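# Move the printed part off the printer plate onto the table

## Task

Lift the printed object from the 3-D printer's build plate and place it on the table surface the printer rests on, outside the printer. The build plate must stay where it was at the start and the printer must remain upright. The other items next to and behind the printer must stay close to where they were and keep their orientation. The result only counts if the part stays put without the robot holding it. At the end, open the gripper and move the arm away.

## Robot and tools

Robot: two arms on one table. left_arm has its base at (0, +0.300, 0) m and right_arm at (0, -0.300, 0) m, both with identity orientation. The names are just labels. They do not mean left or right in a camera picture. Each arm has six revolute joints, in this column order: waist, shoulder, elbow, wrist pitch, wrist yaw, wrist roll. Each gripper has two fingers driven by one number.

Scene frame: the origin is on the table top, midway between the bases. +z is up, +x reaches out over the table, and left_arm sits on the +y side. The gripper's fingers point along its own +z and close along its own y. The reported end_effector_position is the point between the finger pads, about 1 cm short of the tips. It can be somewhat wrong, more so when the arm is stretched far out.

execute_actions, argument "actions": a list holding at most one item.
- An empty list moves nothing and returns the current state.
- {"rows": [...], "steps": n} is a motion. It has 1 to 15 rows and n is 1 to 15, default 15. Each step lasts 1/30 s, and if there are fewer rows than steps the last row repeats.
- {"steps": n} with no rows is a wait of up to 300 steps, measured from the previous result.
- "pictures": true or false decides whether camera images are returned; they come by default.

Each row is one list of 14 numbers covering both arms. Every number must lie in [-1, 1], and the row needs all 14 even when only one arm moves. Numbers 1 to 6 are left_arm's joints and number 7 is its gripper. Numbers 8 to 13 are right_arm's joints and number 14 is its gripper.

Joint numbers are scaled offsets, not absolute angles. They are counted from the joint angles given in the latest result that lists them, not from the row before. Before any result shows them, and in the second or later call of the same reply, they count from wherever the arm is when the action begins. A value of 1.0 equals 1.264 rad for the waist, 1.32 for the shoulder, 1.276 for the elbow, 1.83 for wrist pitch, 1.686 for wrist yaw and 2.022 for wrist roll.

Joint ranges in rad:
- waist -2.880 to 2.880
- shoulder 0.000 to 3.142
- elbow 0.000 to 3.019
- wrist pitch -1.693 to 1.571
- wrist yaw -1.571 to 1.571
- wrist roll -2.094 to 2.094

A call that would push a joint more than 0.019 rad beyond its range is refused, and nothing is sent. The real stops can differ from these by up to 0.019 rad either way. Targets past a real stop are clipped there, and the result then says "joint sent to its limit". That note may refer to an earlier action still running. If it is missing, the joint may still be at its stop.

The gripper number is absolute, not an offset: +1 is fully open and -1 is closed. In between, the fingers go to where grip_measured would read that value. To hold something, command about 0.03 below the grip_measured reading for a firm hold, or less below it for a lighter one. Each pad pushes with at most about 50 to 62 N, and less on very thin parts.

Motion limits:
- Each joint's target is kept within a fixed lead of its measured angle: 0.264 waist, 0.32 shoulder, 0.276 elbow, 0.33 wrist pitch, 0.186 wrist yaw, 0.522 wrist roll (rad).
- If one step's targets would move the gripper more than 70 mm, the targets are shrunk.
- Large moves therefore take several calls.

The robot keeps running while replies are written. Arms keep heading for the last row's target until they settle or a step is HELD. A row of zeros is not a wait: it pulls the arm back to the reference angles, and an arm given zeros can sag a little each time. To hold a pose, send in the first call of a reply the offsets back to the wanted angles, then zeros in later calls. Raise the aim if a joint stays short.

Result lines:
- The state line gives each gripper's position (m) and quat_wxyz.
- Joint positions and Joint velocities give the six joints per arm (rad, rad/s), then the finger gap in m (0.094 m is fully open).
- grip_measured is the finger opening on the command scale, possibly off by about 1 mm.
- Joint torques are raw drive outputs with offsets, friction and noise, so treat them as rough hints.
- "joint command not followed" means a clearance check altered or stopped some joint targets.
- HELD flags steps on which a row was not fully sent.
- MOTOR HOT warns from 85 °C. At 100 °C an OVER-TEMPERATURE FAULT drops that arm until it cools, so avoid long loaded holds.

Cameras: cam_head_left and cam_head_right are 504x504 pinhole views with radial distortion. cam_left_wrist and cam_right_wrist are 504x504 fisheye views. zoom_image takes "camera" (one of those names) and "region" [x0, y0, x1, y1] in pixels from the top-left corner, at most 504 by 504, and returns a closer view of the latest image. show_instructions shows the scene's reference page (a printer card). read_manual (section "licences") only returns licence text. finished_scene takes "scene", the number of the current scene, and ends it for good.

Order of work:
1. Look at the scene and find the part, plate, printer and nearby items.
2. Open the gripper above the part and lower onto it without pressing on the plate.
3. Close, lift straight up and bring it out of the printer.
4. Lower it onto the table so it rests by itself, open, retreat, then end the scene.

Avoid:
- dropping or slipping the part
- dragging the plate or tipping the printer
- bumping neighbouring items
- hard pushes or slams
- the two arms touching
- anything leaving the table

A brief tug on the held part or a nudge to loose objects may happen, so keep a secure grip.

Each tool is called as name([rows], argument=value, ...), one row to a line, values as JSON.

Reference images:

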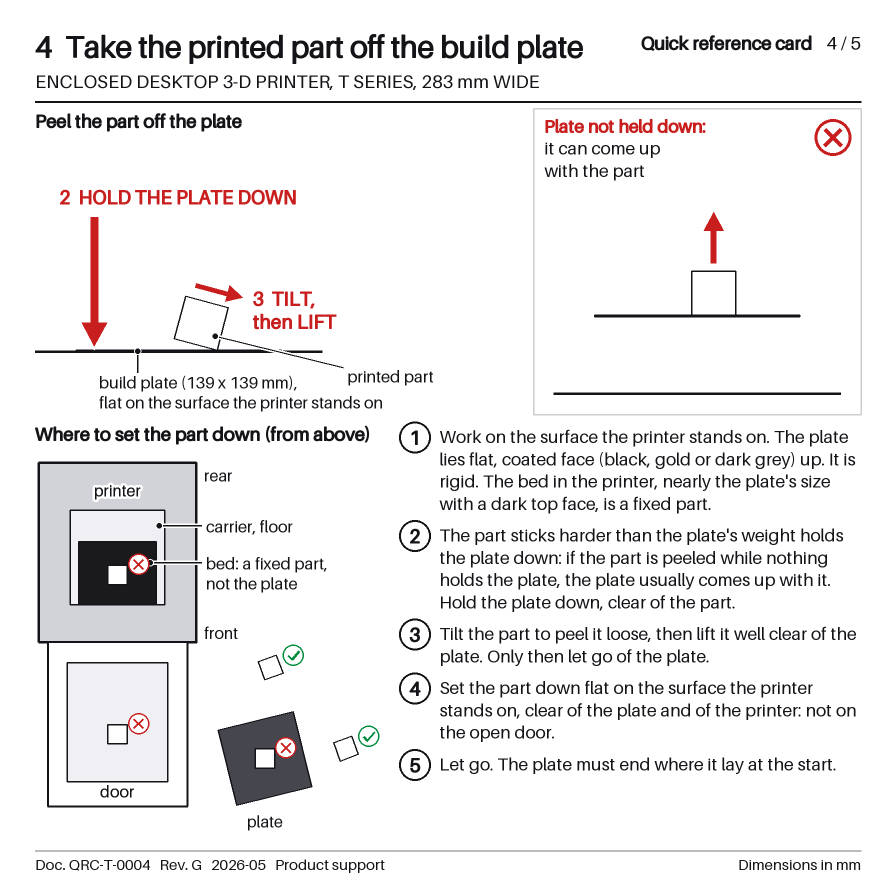

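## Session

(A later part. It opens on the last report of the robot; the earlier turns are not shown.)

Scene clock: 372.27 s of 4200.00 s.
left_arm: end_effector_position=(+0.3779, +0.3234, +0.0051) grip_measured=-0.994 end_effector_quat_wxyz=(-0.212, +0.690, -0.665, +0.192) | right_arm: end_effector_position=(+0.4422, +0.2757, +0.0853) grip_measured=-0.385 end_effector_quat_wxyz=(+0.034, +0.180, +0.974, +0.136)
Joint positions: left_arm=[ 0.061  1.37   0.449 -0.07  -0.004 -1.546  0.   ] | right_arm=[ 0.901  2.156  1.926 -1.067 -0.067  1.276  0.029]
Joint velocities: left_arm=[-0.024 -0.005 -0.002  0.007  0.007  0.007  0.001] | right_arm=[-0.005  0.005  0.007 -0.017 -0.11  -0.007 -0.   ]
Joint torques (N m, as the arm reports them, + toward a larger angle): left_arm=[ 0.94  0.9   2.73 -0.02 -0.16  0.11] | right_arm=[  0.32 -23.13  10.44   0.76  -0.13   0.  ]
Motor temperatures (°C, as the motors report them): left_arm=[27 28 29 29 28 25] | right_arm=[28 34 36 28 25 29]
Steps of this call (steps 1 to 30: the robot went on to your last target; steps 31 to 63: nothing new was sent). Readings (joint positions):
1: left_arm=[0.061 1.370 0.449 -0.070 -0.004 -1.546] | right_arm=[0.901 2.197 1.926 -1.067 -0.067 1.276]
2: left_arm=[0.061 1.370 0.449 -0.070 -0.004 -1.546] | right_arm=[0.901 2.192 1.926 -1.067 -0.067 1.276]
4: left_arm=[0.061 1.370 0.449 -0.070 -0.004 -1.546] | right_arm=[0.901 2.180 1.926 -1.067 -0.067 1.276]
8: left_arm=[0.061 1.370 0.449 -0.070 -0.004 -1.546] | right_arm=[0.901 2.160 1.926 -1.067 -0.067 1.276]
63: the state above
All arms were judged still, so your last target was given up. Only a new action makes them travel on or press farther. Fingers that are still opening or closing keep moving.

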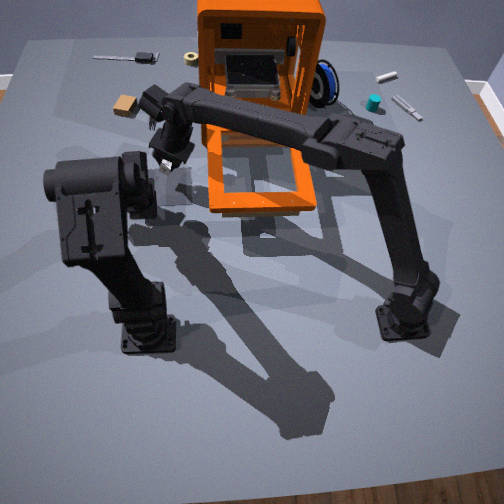

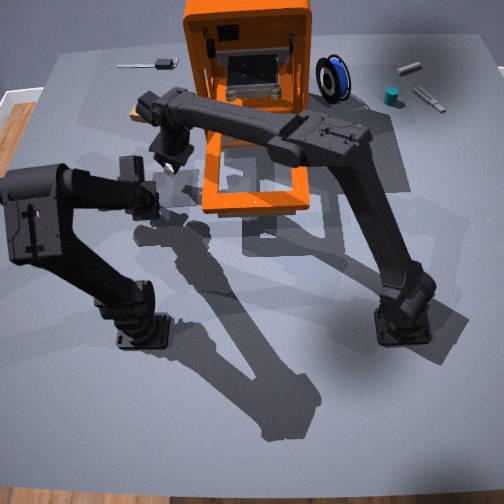

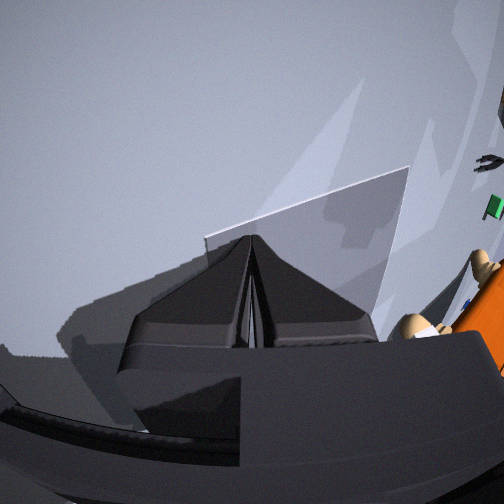

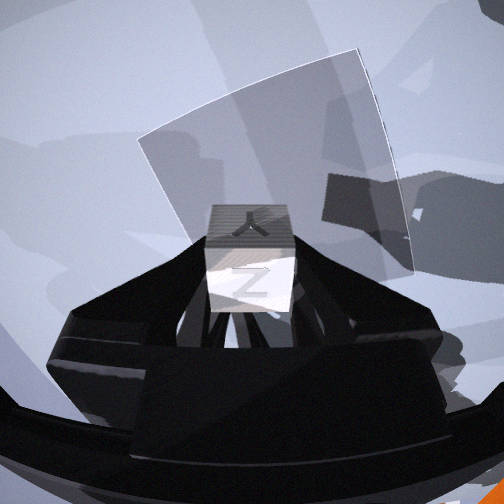

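execute_actions([
  {"rows": [[0,0.035,-0.025,-0.018,0,0,-1, 0,0.008,0.01,0,0.003,-0.005,-0.415],[0,0.018,-0.012,-0.009,0,0,-1, 0,0.008,0.01,0,0.006,-0.013,-0.415],[0,0,0.005,0,0,0,-1, 0,0.008,0.01,0,0.009,-0.025,-0.415],[0,-0.012,0.012,0.004,0,0,-1, 0,0.008,0.01,0,0.012,-0.04,-0.415],[0,-0.027,0.012,0.004,0,0,-1, 0,0.008,0.01,0,0.016,-0.058,-0.415],[0,-0.045,0.012,0.004,0,0,-1, 0,0.008,0.01,0,0.02,-0.078,-0.415],[0.005,-0.066,0.012,0.004,0,0,-1, 0,0.008,0.01,0,0.024,-0.1,-0.415],[0.015,-0.09,0.012,0.004,0,0,-1, 0,0.008,0.01,0,0.028,-0.122,-0.415],[0.03,-0.114,0.012,0.004,0,0,-1, 0,0.008,0.01,0,0.032,-0.144,-0.415],[0.05,-0.138,0.012,0.004,0,0,-1, 0,0.008,0.01,0,0.035,-0.164,-0.415],[0.075,-0.16,0.012,0.004,0,0,-1, 0,0.008,0.01,0,0.038,-0.182,-0.415],[0.103,-0.18,0.012,0.004,0,0,-1, 0,0.008,0.01,0,0.04,-0.196,-0.415],[0.134,-0.198,0.012,0.004,0,0,-1, 0,0.008,0.01,0,0.042,-0.206,-0.415],[0.167,-0.214,0.012,0.004,0,0,-1, 0,0.008,0.01,0,0.043,-0.213,-0.415],[0.2,-0.227,0.012,0.004,0,0,-1, 0,0.008,0.01,0,0.044,-0.216,-0.415]], "steps": 15},
], pictures=false)

execute_actions([
  {"rows": [[0.12,-0.05,0.012,0.004,0,0,-1, 0.004,0.002,-0.005,-0.004,0.003,-0.025,-0.415],[0.15,-0.055,0.012,0.004,0,0,-1, 0.009,-0.002,-0.013,-0.007,0.003,-0.025,-0.415],[0.18,-0.06,0.012,0.004,0,0,-1, 0.017,-0.008,-0.025,-0.011,0.003,-0.025,-0.415],[0.21,-0.06,0.012,0.004,0,0,-1, 0.028,-0.016,-0.04,-0.017,0.003,-0.025,-0.415],[0.24,-0.06,0.012,0.004,0,0,-1, 0.041,-0.026,-0.058,-0.024,0.003,-0.025,-0.415],[0.265,-0.06,0.012,0.004,0,0,-1, 0.056,-0.037,-0.078,-0.032,0.003,-0.025,-0.415],[0.29,-0.06,0.012,0.004,0,0,-1, 0.072,-0.049,-0.1,-0.04,0.003,-0.025,-0.415],[0.31,-0.06,0.012,0.004,0,0,-1, 0.089,-0.061,-0.122,-0.049,0.003,-0.025,-0.415],[0.33,-0.06,0.012,0.004,0,0,-1, 0.105,-0.073,-0.144,-0.057,0.003,-0.025,-0.415],[0.345,-0.06,0.012,0.004,0,0,-1, 0.121,-0.084,-0.165,-0.065,0.003,-0.025,-0.415],[0.36,-0.06,0.012,0.004,0,0,-1, 0.135,-0.094,-0.184,-0.073,0.003,-0.025,-0.415],[0.37,-0.06,0.012,0.004,0,0,-1, 0.147,-0.103,-0.2,-0.079,0.003,-0.025,-0.415],[0.375,-0.06,0.012,0.004,0,0,-1, 0.156,-0.11,-0.213,-0.084,0.003,-0.025,-0.415],[0.38,-0.06,0.012,0.004,0,0,-1, 0.162,-0.114,-0.221,-0.087,0.003,-0.025,-0.415],[0.38,-0.06,0.012,0.004,0,0,-1, 0.166,-0.117,-0.226,-0.089,0.003,-0.025,-0.415]], "steps": 15},
], pictures=false)

execute_actions([
  {"steps": 10},
])

Scene clock: 394.60 s of 4200.00 s.
left_arm: end_effector_position=(+0.3912, +0.3836, +0.1047) grip_measured=-0.994 end_effector_quat_wxyz=(-0.325, +0.701, -0.581, +0.254) | right_arm: end_effector_position=(+0.4514, +0.2685, +0.0850) grip_measured=-0.384 end_effector_quat_wxyz=(+0.083, +0.022, +0.990, +0.109)
Joint positions: left_arm=[ 0.21   1.104  0.45  -0.066 -0.003 -1.546  0.   ] | right_arm=[ 0.901  2.156  1.926 -1.067  0.001  0.946  0.029]
Joint velocities: left_arm=[ 1.304 -0.884 -0.007 -0.002 -0.022 -0.022 -0.002] | right_arm=[ 0.005 -0.005  0.007 -0.007 -0.037 -0.711  0.   ]
Joint torques (N m, as the arm reports them, + toward a larger angle): left_arm=[ 2.99 -1.5   9.82  2.25 -0.2   0.13] | right_arm=[  0.69 -23.47  10.49   0.47   0.18  -0.03]
Motor temperatures (°C, as the motors report them): left_arm=[27 28 29 29 28 25] | right_arm=[28 34 38 28 25 29]
Steps of this call (steps 1 to 90: nothing new was sent; then 18.83 s passed at rest; steps 91 to 105: all 15 steps of this action). Readings (joint positions):
91: left_arm=[0.061 1.369 0.450 -0.069 -0.004 -1.546] | right_arm=[0.901 2.156 1.926 -1.067 -0.067 1.276]
92: left_arm=[0.061 1.368 0.450 -0.068 -0.004 -1.546] | right_arm=[0.901 2.156 1.926 -1.067 -0.064 1.273]
94: left_arm=[0.061 1.364 0.450 -0.066 -0.004 -1.546] | right_arm=[0.901 2.156 1.926 -1.067 -0.056 1.256]
98: left_arm=[0.061 1.329 0.450 -0.066 -0.004 -1.546] | right_arm=[0.901 2.156 1.926 -1.067 -0.030 1.165]
105: the state above

Scene clock: 395.10 s of 4200.00 s.
left_arm: end_effector_position=(+0.3120, +0.5516, +0.1392) grip_measured=-0.994 end_effector_quat_wxyz=(-0.412, +0.799, -0.394, +0.189) | right_arm: end_effector_position=(+0.2873, +0.2337, +0.0605) grip_measured=-0.384 end_effector_quat_wxyz=(+0.003, -0.087, +0.996, -0.000)
Joint positions: left_arm=[ 0.679  1.012  0.45  -0.066 -0.003 -1.546  0.   ] | right_arm=[ 1.079  2.022  1.66  -1.206  0.005  0.905  0.029]
Joint velocities: left_arm=[ 0.171  0.005  0.002 -0.012 -0.022 -0.022 -0.001] | right_arm=[ 0.767 -0.269 -0.413 -0.3   -0.051 -0.037 -0.   ]
Joint torques (N m, as the arm reports them, + toward a larger angle): left_arm=[ 0.86 -0.95 10.43  2.47 -0.14  0.14] | right_arm=[ -0.9  -21.4    8.78  -0.16   0.02  -0.1 ]
Motor temperatures (°C, as the motors report them): left_arm=[27 28 29 29 28 25] | right_arm=[28 34 38 28 25 29]
Steps of this call (steps 1 to 15: all 15 steps of this action). Readings (joint positions):
1: left_arm=[0.257 1.076 0.450 -0.066 -0.003 -1.546] | right_arm=[0.901 2.156 1.926 -1.067 0.002 0.934]
2: left_arm=[0.305 1.052 0.450 -0.066 -0.003 -1.546] | right_arm=[0.901 2.156 1.925 -1.067 0.002 0.928]
4: left_arm=[0.398 1.020 0.450 -0.066 -0.003 -1.546] | right_arm=[0.902 2.150 1.912 -1.070 0.002 0.918]
8: left_arm=[0.548 1.011 0.450 -0.066 -0.003 -1.546] | right_arm=[0.928 2.111 1.827 -1.111 0.005 0.910]
15: the state above

Scene clock: 395.43 s of 4200.00 s.
left_arm: end_effector_position=(+0.3108, +0.5530, +0.1392) grip_measured=-0.994 end_effector_quat_wxyz=(-0.413, +0.800, -0.392, +0.189) | right_arm: end_effector_position=(+0.2521, +0.2408, +0.0664) grip_measured=-0.384 end_effector_quat_wxyz=(-0.000, -0.117, +0.993, -0.005)
Joint positions: left_arm=[ 0.683  1.012  0.45  -0.066 -0.003 -1.546  0.   ] | right_arm=[ 1.137  2.001  1.642 -1.221  0.005  0.903  0.029]
Joint velocities: left_arm=[-0.005 -0.015  0.002 -0.007  0.007 -0.037 -0.001] | right_arm=[-0.21   0.005 -0.002 -0.002  0.022 -0.022 -0.   ]
Joint torques (N m, as the arm reports them, + toward a larger angle): left_arm=[ 1.56 -1.35 10.44  2.46 -0.14  0.13] | right_arm=[ -0.34 -21.12   8.32  -0.46   0.07  -0.04]
Motor temperatures (°C, as the motors report them): left_arm=[27 28 29 29 28 25] | right_arm=[28 34 38 28 25 29]
Steps of this call (steps 1 to 10: the robot went on to your last target). Readings (joint positions):
1: left_arm=[0.682 1.012 0.450 -0.066 -0.003 -1.546] | right_arm=[1.103 2.014 1.649 -1.214 0.005 0.905]
2: left_arm=[0.683 1.012 0.450 -0.066 -0.003 -1.546] | right_arm=[1.124 2.009 1.643 -1.219 0.005 0.904]
4: left_arm=[0.683 1.012 0.450 -0.066 -0.003 -1.546] | right_arm=[1.150 2.004 1.642 -1.221 0.005 0.903]
8: left_arm=[0.683 1.012 0.450 -0.066 -0.003 -1.546] | right_arm=[1.149 2.001 1.642 -1.221 0.005 0.903]
10: the state above

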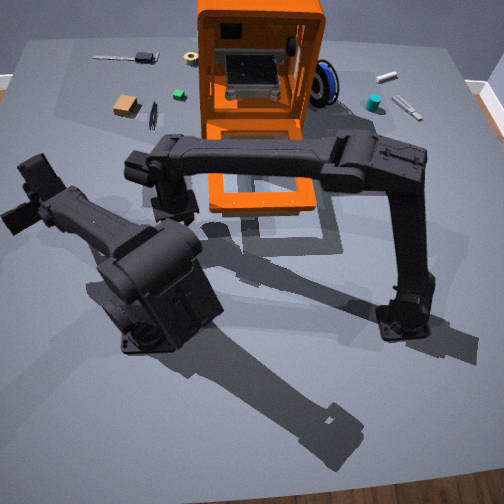

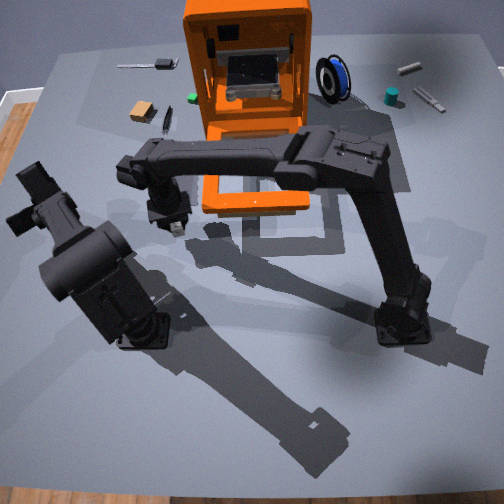

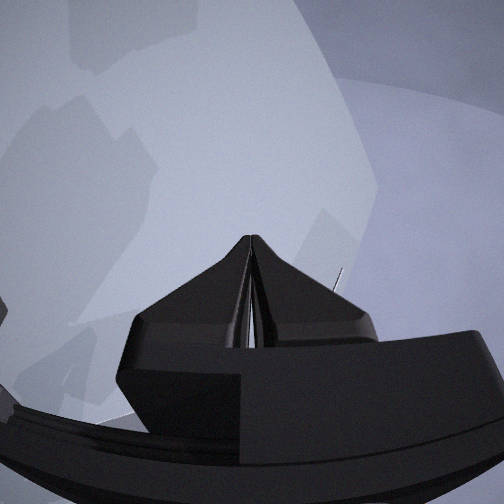

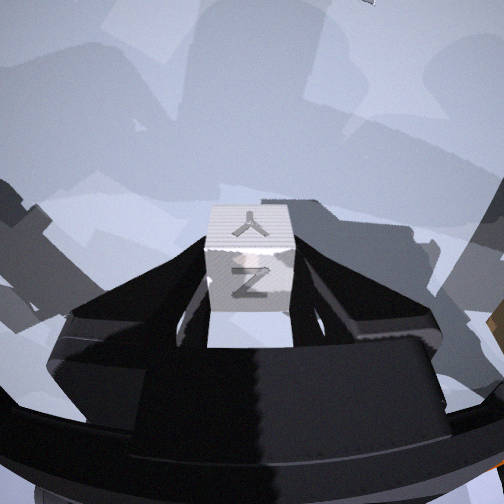

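execute_actions([
  {"rows": [[0,0.005,0.012,0.004,0,0,-1, -0.016,0.012,-0.005,0.002,0,0,-0.415],[0,0.005,0.012,0.004,0,0,-1, -0.016,0.022,-0.006,0.007,0,0,-0.415],[0,0.005,0.012,0.004,0,0,-1, -0.016,0.025,-0.008,0.01,0,0,-0.415],[0,0.005,0.012,0.004,0,0,-1, -0.016,0.028,-0.011,0.014,0,0,-0.415],[0,0.005,0.012,0.004,0,0,-1, -0.016,0.031,-0.014,0.019,0,0,-0.415],[0,0.005,0.012,0.004,0,0,-1, -0.016,0.034,-0.017,0.024,0,0,-0.415],[0,0.005,0.012,0.004,0,0,-1, -0.016,0.037,-0.02,0.029,0,0,-0.415],[0,0.005,0.012,0.004,0,0,-1, -0.016,0.04,-0.024,0.034,0,0,-0.415],[0,0.005,0.012,0.004,0,0,-1, -0.016,0.043,-0.027,0.039,0,0,-0.415],[0,0.005,0.012,0.004,0,0,-1, -0.016,0.045,-0.03,0.043,0,0,-0.415],[0,0.005,0.012,0.004,0,0,-1, -0.016,0.047,-0.033,0.047,0,0,-0.415],[0,0.005,0.012,0.004,0,0,-1, -0.016,0.049,-0.035,0.05,0,0,-0.415],[0,0.005,0.012,0.004,0,0,-1, -0.016,0.05,-0.037,0.053,0,0,-0.415],[0,0.005,0.012,0.004,0,0,-1, -0.016,0.051,-0.038,0.054,0,0,-0.415],[0,0.005,0.012,0.004,0,0,-1, -0.016,0.051,-0.0387,0.055,0,0,-0.415]], "steps": 15},
], pictures=false)

execute_actions([
  {"steps": 12},
])

Scene clock: 403.03 s of 4200.00 s.
left_arm: end_effector_position=(+0.3108, +0.5530, +0.1392) grip_measured=-0.994 end_effector_quat_wxyz=(-0.413, +0.800, -0.392, +0.189) | right_arm: end_effector_position=(+0.2687, +0.2347, +0.0305) grip_measured=-0.384 end_effector_quat_wxyz=(+0.001, -0.102, +0.995, -0.003)
Joint positions: left_arm=[ 0.683  1.012  0.45  -0.066 -0.003 -1.546  0.   ] | right_arm=[ 1.107  2.039  1.603 -1.139  0.005  0.903  0.029]
Joint velocities: left_arm=[-0.024 -0.015  0.002  0.022  0.022 -0.007 -0.   ] | right_arm=[-0.005  0.151 -0.115  0.09  -0.022 -0.037  0.001]
Joint torques (N m, as the arm reports them, + toward a larger angle): left_arm=[ 0.92 -1.52 10.48  2.47 -0.14  0.13] | right_arm=[  1.27 -19.65   7.99   0.38   0.02   0.02]
Motor temperatures (°C, as the motors report them): left_arm=[27 28 30 29 28 25] | right_arm=[28 34 37 28 25 29]
Steps of this call (steps 1 to 30: the robot went on to your last target; steps 31 to 90: nothing new was sent; then 4.10 s passed at rest; steps 91 to 105: all 15 steps of this action). Readings (joint positions):
91: left_arm=[0.683 1.012 0.450 -0.066 -0.003 -1.546] | right_arm=[1.107 2.001 1.642 -1.221 0.005 0.903]
92: left_arm=[0.683 1.012 0.450 -0.066 -0.003 -1.546] | right_arm=[1.107 2.001 1.642 -1.221 0.005 0.903]
94: left_arm=[0.683 1.012 0.450 -0.066 -0.003 -1.546] | right_arm=[1.107 2.001 1.641 -1.217 0.005 0.903]
98: left_arm=[0.683 1.012 0.450 -0.066 -0.003 -1.546] | right_arm=[1.107 2.006 1.631 -1.188 0.005 0.903]
105: the state above

Scene clock: 403.43 s of 4200.00 s.
left_arm: end_effector_position=(+0.3108, +0.5530, +0.1392) grip_measured=-0.994 end_effector_quat_wxyz=(-0.413, +0.800, -0.392, +0.189) | right_arm: end_effector_position=(+0.2687, +0.2351, +0.0269) grip_measured=-0.384 end_effector_quat_wxyz=(+0.001, -0.102, +0.995, -0.003)
Joint positions: left_arm=[ 0.683  1.012  0.45  -0.066 -0.003 -1.546  0.   ] | right_arm=[ 1.108  2.044  1.6   -1.131  0.005  0.903  0.029]
Joint velocities: left_arm=[-0.005  0.005  0.002  0.007 -0.037 -0.051  0.001] | right_arm=[ 0.005 -0.005 -0.012 -0.002  0.022 -0.125  0.   ]
Joint torques (N m, as the arm reports them, + toward a larger angle): left_arm=[ 0.91 -1.49 10.47  2.46 -0.14  0.14] | right_arm=[  1.31 -19.68   7.67   0.33   0.02   0.03]
Motor temperatures (°C, as the motors report them): left_arm=[27 28 30 29 28 25] | right_arm=[28 34 37 28 25 29]
Steps of this call (steps 1 to 12: the robot went on to your last target). Readings (joint positions):
1: left_arm=[0.683 1.012 0.450 -0.066 -0.003 -1.546] | right_arm=[1.107 2.044 1.600 -1.137 0.005 0.903]
2: left_arm=[0.683 1.012 0.450 -0.066 -0.003 -1.546] | right_arm=[1.107 2.044 1.600 -1.134 0.005 0.903]
4: left_arm=[0.683 1.012 0.450 -0.066 -0.003 -1.546] | right_arm=[1.108 2.043 1.600 -1.132 0.005 0.903]
8: left_arm=[0.683 1.012 0.450 -0.066 -0.003 -1.546] | right_arm=[1.108 2.044 1.600 -1.131 0.005 0.903]
12: the state above

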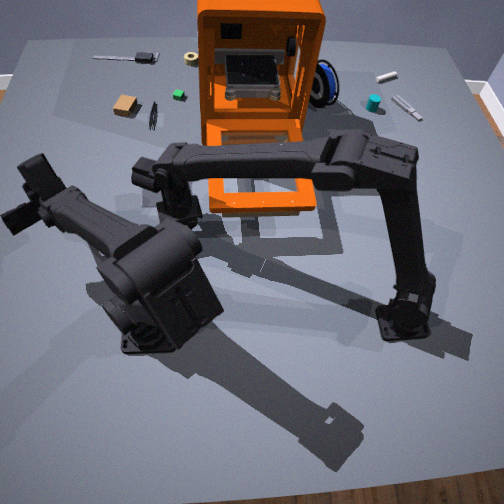

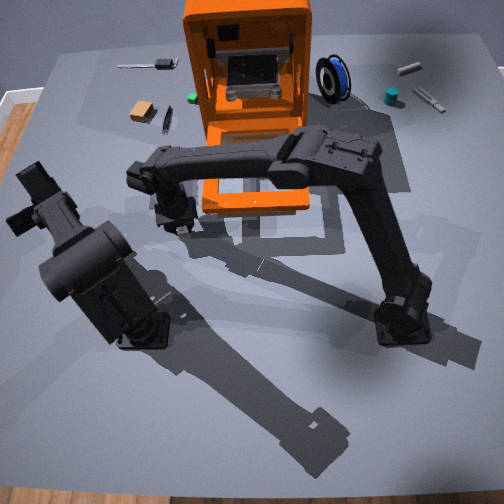

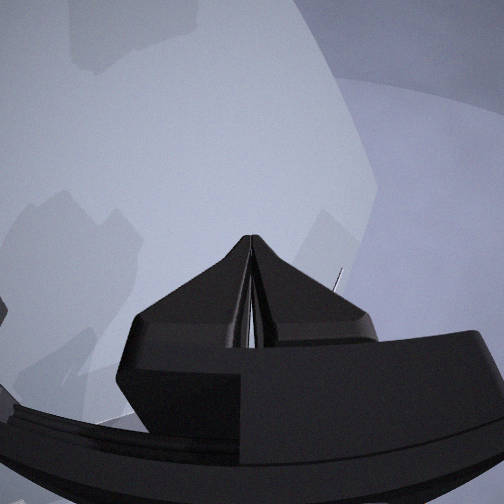

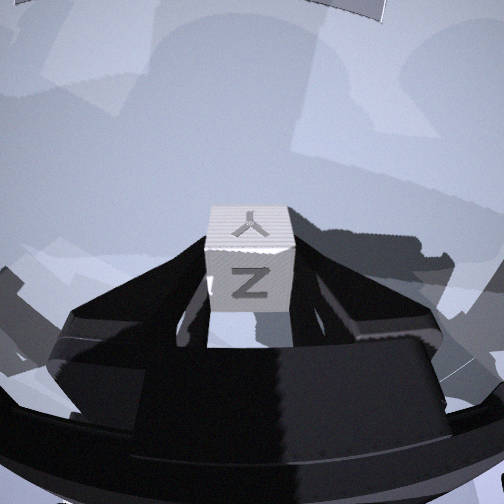

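execute_actions([
  {"rows": [[0,0.005,0.012,0.004,0,0,-1, 0,0.014,0.004,0.002,0,0,-0.39],[0,0.005,0.012,0.004,0,0,-1, 0,0.011,0.012,0.002,0,0,-0.35],[0,0.005,0.012,0.004,0,0,-1, 0,0.011,0.012,0.002,0,0,-0.27],[0,0.005,0.012,0.004,0,0,-1, 0,0.011,0.012,0.002,0,0,-0.17],[0,0.005,0.012,0.004,0,0,-1, 0,0.011,0.012,0.002,0,0,-0.05],[0,0.005,0.012,0.004,0,0,-1, 0,0.008,0.012,0.002,0,0,0.07],[0,0.005,0.012,0.004,0,0,-1, 0,0.002,0.012,0.002,0,0,0.19],[0,0.005,0.012,0.004,0,0,-1, 0,-0.006,0.012,0.002,0,0,0.3],[0,0.005,0.012,0.004,0,0,-1, 0,-0.016,0.012,0.002,0,0,0.3],[0,0.005,0.012,0.004,0,0,-1, 0,-0.028,0.012,0.002,0,0,0.3],[0,0.005,0.012,0.004,0,0,-1, 0,-0.042,0.012,0.002,0,0,0.3],[0,0.005,0.012,0.004,0,0,-1, 0,-0.058,0.012,0.002,0,0,0.3],[0,0.005,0.012,0.004,0,0,-1, 0,-0.076,0.012,0.002,0,0,0.3],[0,0.005,0.012,0.004,0,0,-1, 0,-0.096,0.012,0.002,0,0,0.3],[0,0.005,0.012,0.004,0,0,-1, 0,-0.118,0.012,0.002,0,0,0.3]], "steps": 15},
], pictures=false)

execute_actions([
  {"rows": [[0,0.005,0.012,0.004,0,0,-1, 0,-0.09,0.01,0.002,0,0,0.3],[0,0.005,0.012,0.004,0,0,-1, 0,-0.115,0.006,0.002,0,0,0.3],[0,0.005,0.012,0.004,0,0,-1, 0,-0.14,0,0.002,0,0,0.3],[0,0.005,0.012,0.004,0,0,-1, 0,-0.166,-0.006,0.002,0,0,0.3],[0,0.005,0.012,0.004,0,0,-1, 0,-0.192,-0.013,0.002,0,0,0.3],[0,0.005,0.012,0.004,0,0,-1, 0,-0.218,-0.02,0.002,0,0,0.3],[0,0.005,0.012,0.004,0,0,-1, 0,-0.244,-0.03,0.002,0,0,0.3],[0,0.005,0.012,0.004,0,0,-1, 0,-0.27,-0.041,0.002,0,0,0.3],[0,0.005,0.012,0.004,0,0,-1, 0,-0.296,-0.053,0.002,0,0,0.3],[0,0.005,0.012,0.004,0,0,-1, -0.005,-0.322,-0.066,0.002,0,0,0.3],[0,0.005,0.012,0.004,0,0,-1, -0.012,-0.348,-0.08,0.002,0,0,0.3],[0,0.005,0.012,0.004,0,0,-1, -0.022,-0.374,-0.096,0.002,0,0,0.3],[0,0.005,0.012,0.004,0,0,-1, -0.035,-0.4,-0.113,0.002,0,0,0.3],[0,0.005,0.012,0.004,0,0,-1, -0.052,-0.426,-0.132,0.002,0,0,0.3],[0,0.005,0.012,0.004,0,0,-1, -0.072,-0.452,-0.152,0.002,0,0,0.3]], "steps": 15},
], pictures=false)

execute_actions([
  {"rows": [[0,0.005,0.012,0.004,0,0,-1, -0.075,-0.1,-0.07,0.002,0,0,0.3],[0,0.005,0.012,0.004,0,0,-1, -0.1,-0.125,-0.092,0.002,0,0,0.3],[0,0.005,0.012,0.004,0,0,-1, -0.127,-0.15,-0.114,0.002,0,0,0.3],[0,0.005,0.012,0.004,0,0,-1, -0.155,-0.173,-0.136,0.002,0,0,0.3],[0,0.005,0.012,0.004,0,0,-1, -0.184,-0.195,-0.158,0.002,0,0,0.3],[0,0.005,0.012,0.004,0,0,-1, -0.213,-0.216,-0.18,0.002,0,0,0.3],[0,0.005,0.012,0.004,0,0,-1, -0.242,-0.235,-0.2,0.002,0,0,0.3],[0,0.005,0.012,0.004,0,0,-1, -0.27,-0.252,-0.22,0.002,0,0,0.3],[0,0.005,0.012,0.004,0,0,-1, -0.296,-0.268,-0.238,0.002,0,0,0.3],[0,0.005,0.012,0.004,0,0,-1, -0.32,-0.282,-0.254,0.002,0,0,0.3],[0,0.005,0.012,0.004,0,0,-1, -0.341,-0.294,-0.268,0.002,0,0,0.3],[0,0.005,0.012,0.004,0,0,-1, -0.359,-0.304,-0.28,0.002,0,0,0.3],[0,0.005,0.012,0.004,0,0,-1, -0.373,-0.312,-0.29,0.002,0,0,0.3],[0,0.005,0.012,0.004,0,0,-1, -0.383,-0.317,-0.296,0.002,0,0,0.3],[0,0.005,0.012,0.004,0,0,-1, -0.39,-0.32,-0.3,0.002,0,0,0.3]], "steps": 15},
], pictures=false)

execute_actions([
  {"steps": 10},
])

Scene clock: 426.60 s of 4200.00 s.
left_arm: end_effector_position=(+0.3108, +0.5530, +0.1392) grip_measured=-0.994 end_effector_quat_wxyz=(-0.413, +0.800, -0.392, +0.189) | right_arm: end_effector_position=(+0.2709, +0.2396, +0.0603) grip_measured=+0.298 end_effector_quat_wxyz=(+0.017, -0.102, +0.994, +0.021)
Joint positions: left_arm=[ 0.683  1.012  0.45  -0.066 -0.003 -1.546  0.   ] | right_arm=[ 1.108  1.986  1.6   -1.131  0.005  0.903  0.061]
Joint velocities: left_arm=[-0.005 -0.005  0.007  0.007 -0.022 -0.007 -0.   ] | right_arm=[ 0.005 -0.591 -0.002  0.002  0.037 -0.066 -0.   ]
Joint torques (N m, as the arm reports them, + toward a larger angle): left_arm=[ 0.92 -1.52 10.48  2.47 -0.14  0.13] | right_arm=[  0.58 -25.56   9.8    0.22   0.02   0.02]
Motor temperatures (°C, as the motors report them): left_arm=[27 28 32 29 28 25] | right_arm=[28 34 36 28 25 29]
Steps of this call (steps 1 to 15: the robot went on to your last target; steps 16 to 90: nothing new was sent; then 19.67 s passed at rest; steps 91 to 105: all 15 steps of this action). Readings (joint positions):
91: left_arm=[0.683 1.012 0.450 -0.066 -0.003 -1.546] | right_arm=[1.108 2.044 1.600 -1.131 0.005 0.903]
92: left_arm=[0.683 1.012 0.450 -0.066 -0.003 -1.546] | right_arm=[1.108 2.044 1.600 -1.131 0.005 0.903]
94: left_arm=[0.683 1.012 0.450 -0.066 -0.003 -1.546] | right_arm=[1.108 2.044 1.600 -1.131 0.005 0.903]
98: left_arm=[0.683 1.012 0.450 -0.066 -0.003 -1.546] | right_arm=[1.108 2.043 1.600 -1.131 0.005 0.903]
105: the state above

Scene clock: 427.10 s of 4200.00 s.
left_arm: end_effector_position=(+0.3108, +0.5530, +0.1392) grip_measured=-0.994 end_effector_quat_wxyz=(-0.413, +0.800, -0.392, +0.189) | right_arm: end_effector_position=(+0.2469, +0.1671, +0.3242) grip_measured=+0.298 end_effector_quat_wxyz=(+0.138, -0.089, +0.964, +0.208)
Joint positions: left_arm=[ 0.683  1.012  0.45  -0.066 -0.003 -1.546  0.   ] | right_arm=[ 1.087  1.411  1.474 -1.131  0.005  0.903  0.061]
Joint velocities: left_arm=[-0.015 -0.005  0.007  0.002 -0.007  0.022  0.   ] | right_arm=[-0.396 -1.167 -0.618  0.002  0.007 -0.066  0.   ]
Joint torques (N m, as the arm reports them, + toward a larger angle): left_arm=[ 0.92 -1.51 10.48  2.46 -0.14  0.14] | right_arm=[ -3.17 -10.44   7.5    1.01   0.03  -0.02]
Motor temperatures (°C, as the motors report them): left_arm=[27 28 32 29 28 25] | right_arm=[28 33 36 28 25 29]
Steps of this call (steps 1 to 15: all 15 steps of this action). Readings (joint positions):
1: left_arm=[0.683 1.012 0.450 -0.066 -0.003 -1.546] | right_arm=[1.108 1.964 1.600 -1.131 0.005 0.903]
2: left_arm=[0.683 1.012 0.450 -0.066 -0.003 -1.546] | right_arm=[1.108 1.938 1.600 -1.131 0.005 0.903]
4: left_arm=[0.683 1.012 0.450 -0.066 -0.003 -1.546] | right_arm=[1.108 1.878 1.600 -1.131 0.005 0.903]
8: left_arm=[0.683 1.012 0.450 -0.066 -0.003 -1.546] | right_arm=[1.108 1.719 1.580 -1.131 0.005 0.903]
15: the state above

Scene clock: 427.60 s of 4200.00 s.
left_arm: end_effector_position=(+0.3108, +0.5530, +0.1392) grip_measured=-0.994 end_effector_quat_wxyz=(-0.413, +0.800, -0.392, +0.189) | right_arm: end_effector_position=(+0.3127, -0.0835, +0.3267) grip_measured=+0.298 end_effector_quat_wxyz=(+0.207, +0.141, +0.949, +0.192)
Joint positions: left_arm=[ 0.683  1.012  0.45  -0.066 -0.003 -1.546  0.   ] | right_arm=[ 0.609  0.983  1.115 -1.129  0.005  0.903  0.061]
Joint velocities: left_arm=[ 0.015  0.005  0.012 -0.007 -0.066  0.007 -0.002] | right_arm=[-0.386 -0.083 -0.325 -0.007 -0.007  0.022 -0.001]
Joint torques (N m, as the arm reports them, + toward a larger angle): left_arm=[ 0.91 -1.56 10.47  2.47 -0.14  0.13] | right_arm=[ 1.73 -6.22  9.88  1.2   0.01 -0.02]
Motor temperatures (°C, as the motors report them): left_arm=[27 28 32 29 28 25] | right_arm=[28 33 36 28 25 29]
Steps of this call (steps 1 to 15: all 15 steps of this action). Readings (joint positions):
1: left_arm=[0.683 1.012 0.450 -0.066 -0.003 -1.546] | right_arm=[1.071 1.368 1.451 -1.130 0.005 0.903]
2: left_arm=[0.683 1.012 0.450 -0.066 -0.003 -1.546] | right_arm=[1.048 1.327 1.422 -1.129 0.005 0.903]
4: left_arm=[0.683 1.012 0.450 -0.066 -0.003 -1.546] | right_arm=[0.984 1.240 1.363 -1.129 0.005 0.903]
8: left_arm=[0.683 1.012 0.450 -0.066 -0.003 -1.546] | right_arm=[0.810 1.094 1.258 -1.129 0.005 0.903]
15: the state above

Scene clock: 427.93 s of 4200.00 s.
left_arm: end_effector_position=(+0.3108, +0.5530, +0.1392) grip_measured=-0.994 end_effector_quat_wxyz=(-0.413, +0.800, -0.392, +0.189) | right_arm: end_effector_position=(+0.3137, -0.0905, +0.3171) grip_measured=+0.298 end_effector_quat_wxyz=(+0.202, +0.149, +0.950, +0.184)
Joint positions: left_arm=[ 0.683  1.012  0.45  -0.066 -0.003 -1.546  0.   ] | right_arm=[ 0.592  0.983  1.095 -1.129  0.005  0.903  0.061]
Joint velocities: left_arm=[-0.005 -0.005  0.007  0.017  0.007  0.11  -0.001] | right_arm=[-0.005 -0.005 -0.007 -0.007 -0.022 -0.051  0.   ]
Joint torques (N m, as the arm reports them, + toward a larger angle): left_arm=[ 0.86 -1.51 10.48  2.46 -0.14  0.13] | right_arm=[ 0.96 -6.59  9.74  1.15  0.01 -0.01]
Motor temperatures (°C, as the motors report them): left_arm=[27 28 32 29 28 25] | right_arm=[28 33 36 28 25 29]
Steps of this call (steps 1 to 10: the robot went on to your last target). Readings (joint positions):
1: left_arm=[0.683 1.012 0.450 -0.066 -0.003 -1.546] | right_arm=[0.599 0.982 1.105 -1.129 0.005 0.903]
2: left_arm=[0.683 1.012 0.450 -0.066 -0.003 -1.546] | right_arm=[0.594 0.982 1.100 -1.129 0.005 0.903]
4: left_arm=[0.683 1.012 0.450 -0.066 -0.003 -1.546] | right_arm=[0.592 0.983 1.095 -1.129 0.005 0.903]
8: left_arm=[0.683 1.012 0.450 -0.066 -0.003 -1.546] | right_arm=[0.592 0.983 1.095 -1.129 0.005 0.903]
10: the state above

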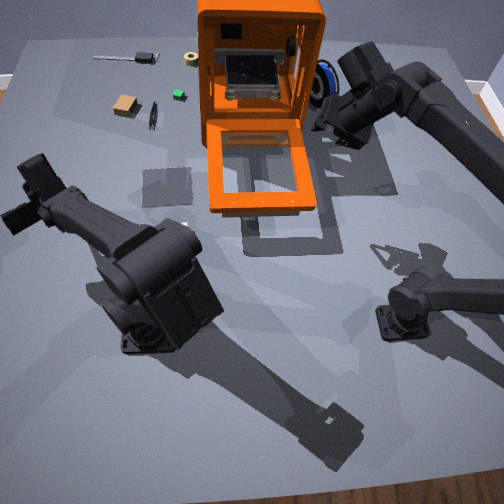

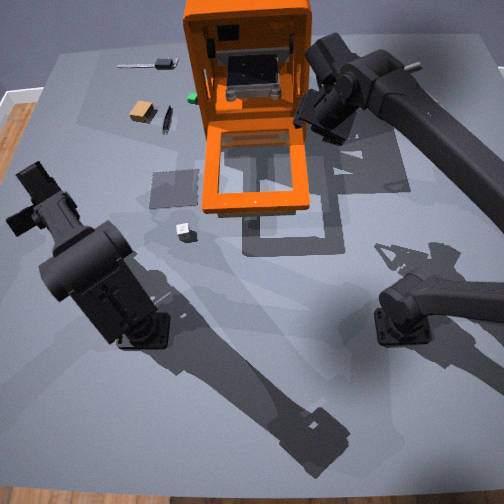

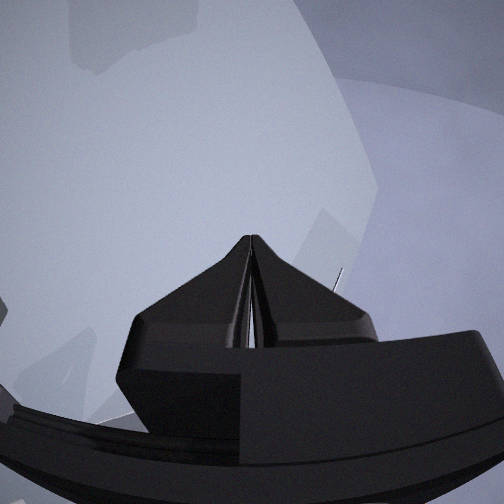

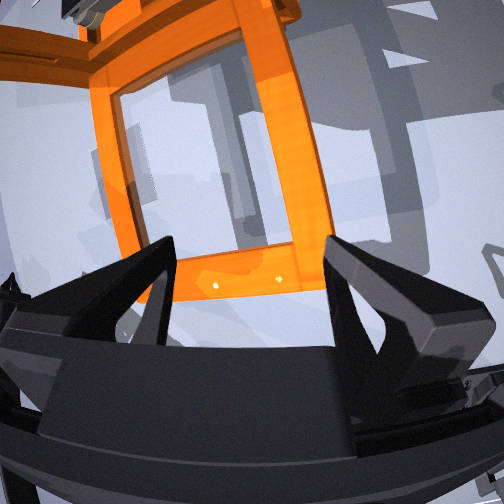

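zoom_image(camera="cam_head_right", region=[110, 120, 330, 260])

Region (110, 120, 330, 260) of cam_head_right's 504x504 image, scaled by 2.291, with more detail than that image has; it fills the top 321 rows of this view, and the rest is white.

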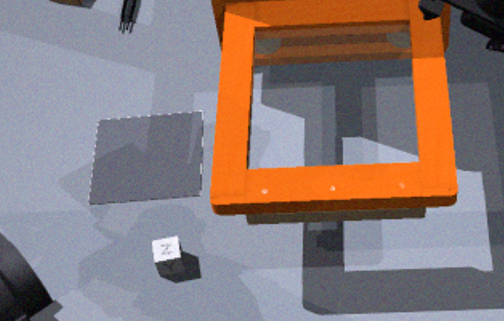

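finished_scene(scene=1)

The scene is finished: the task was done.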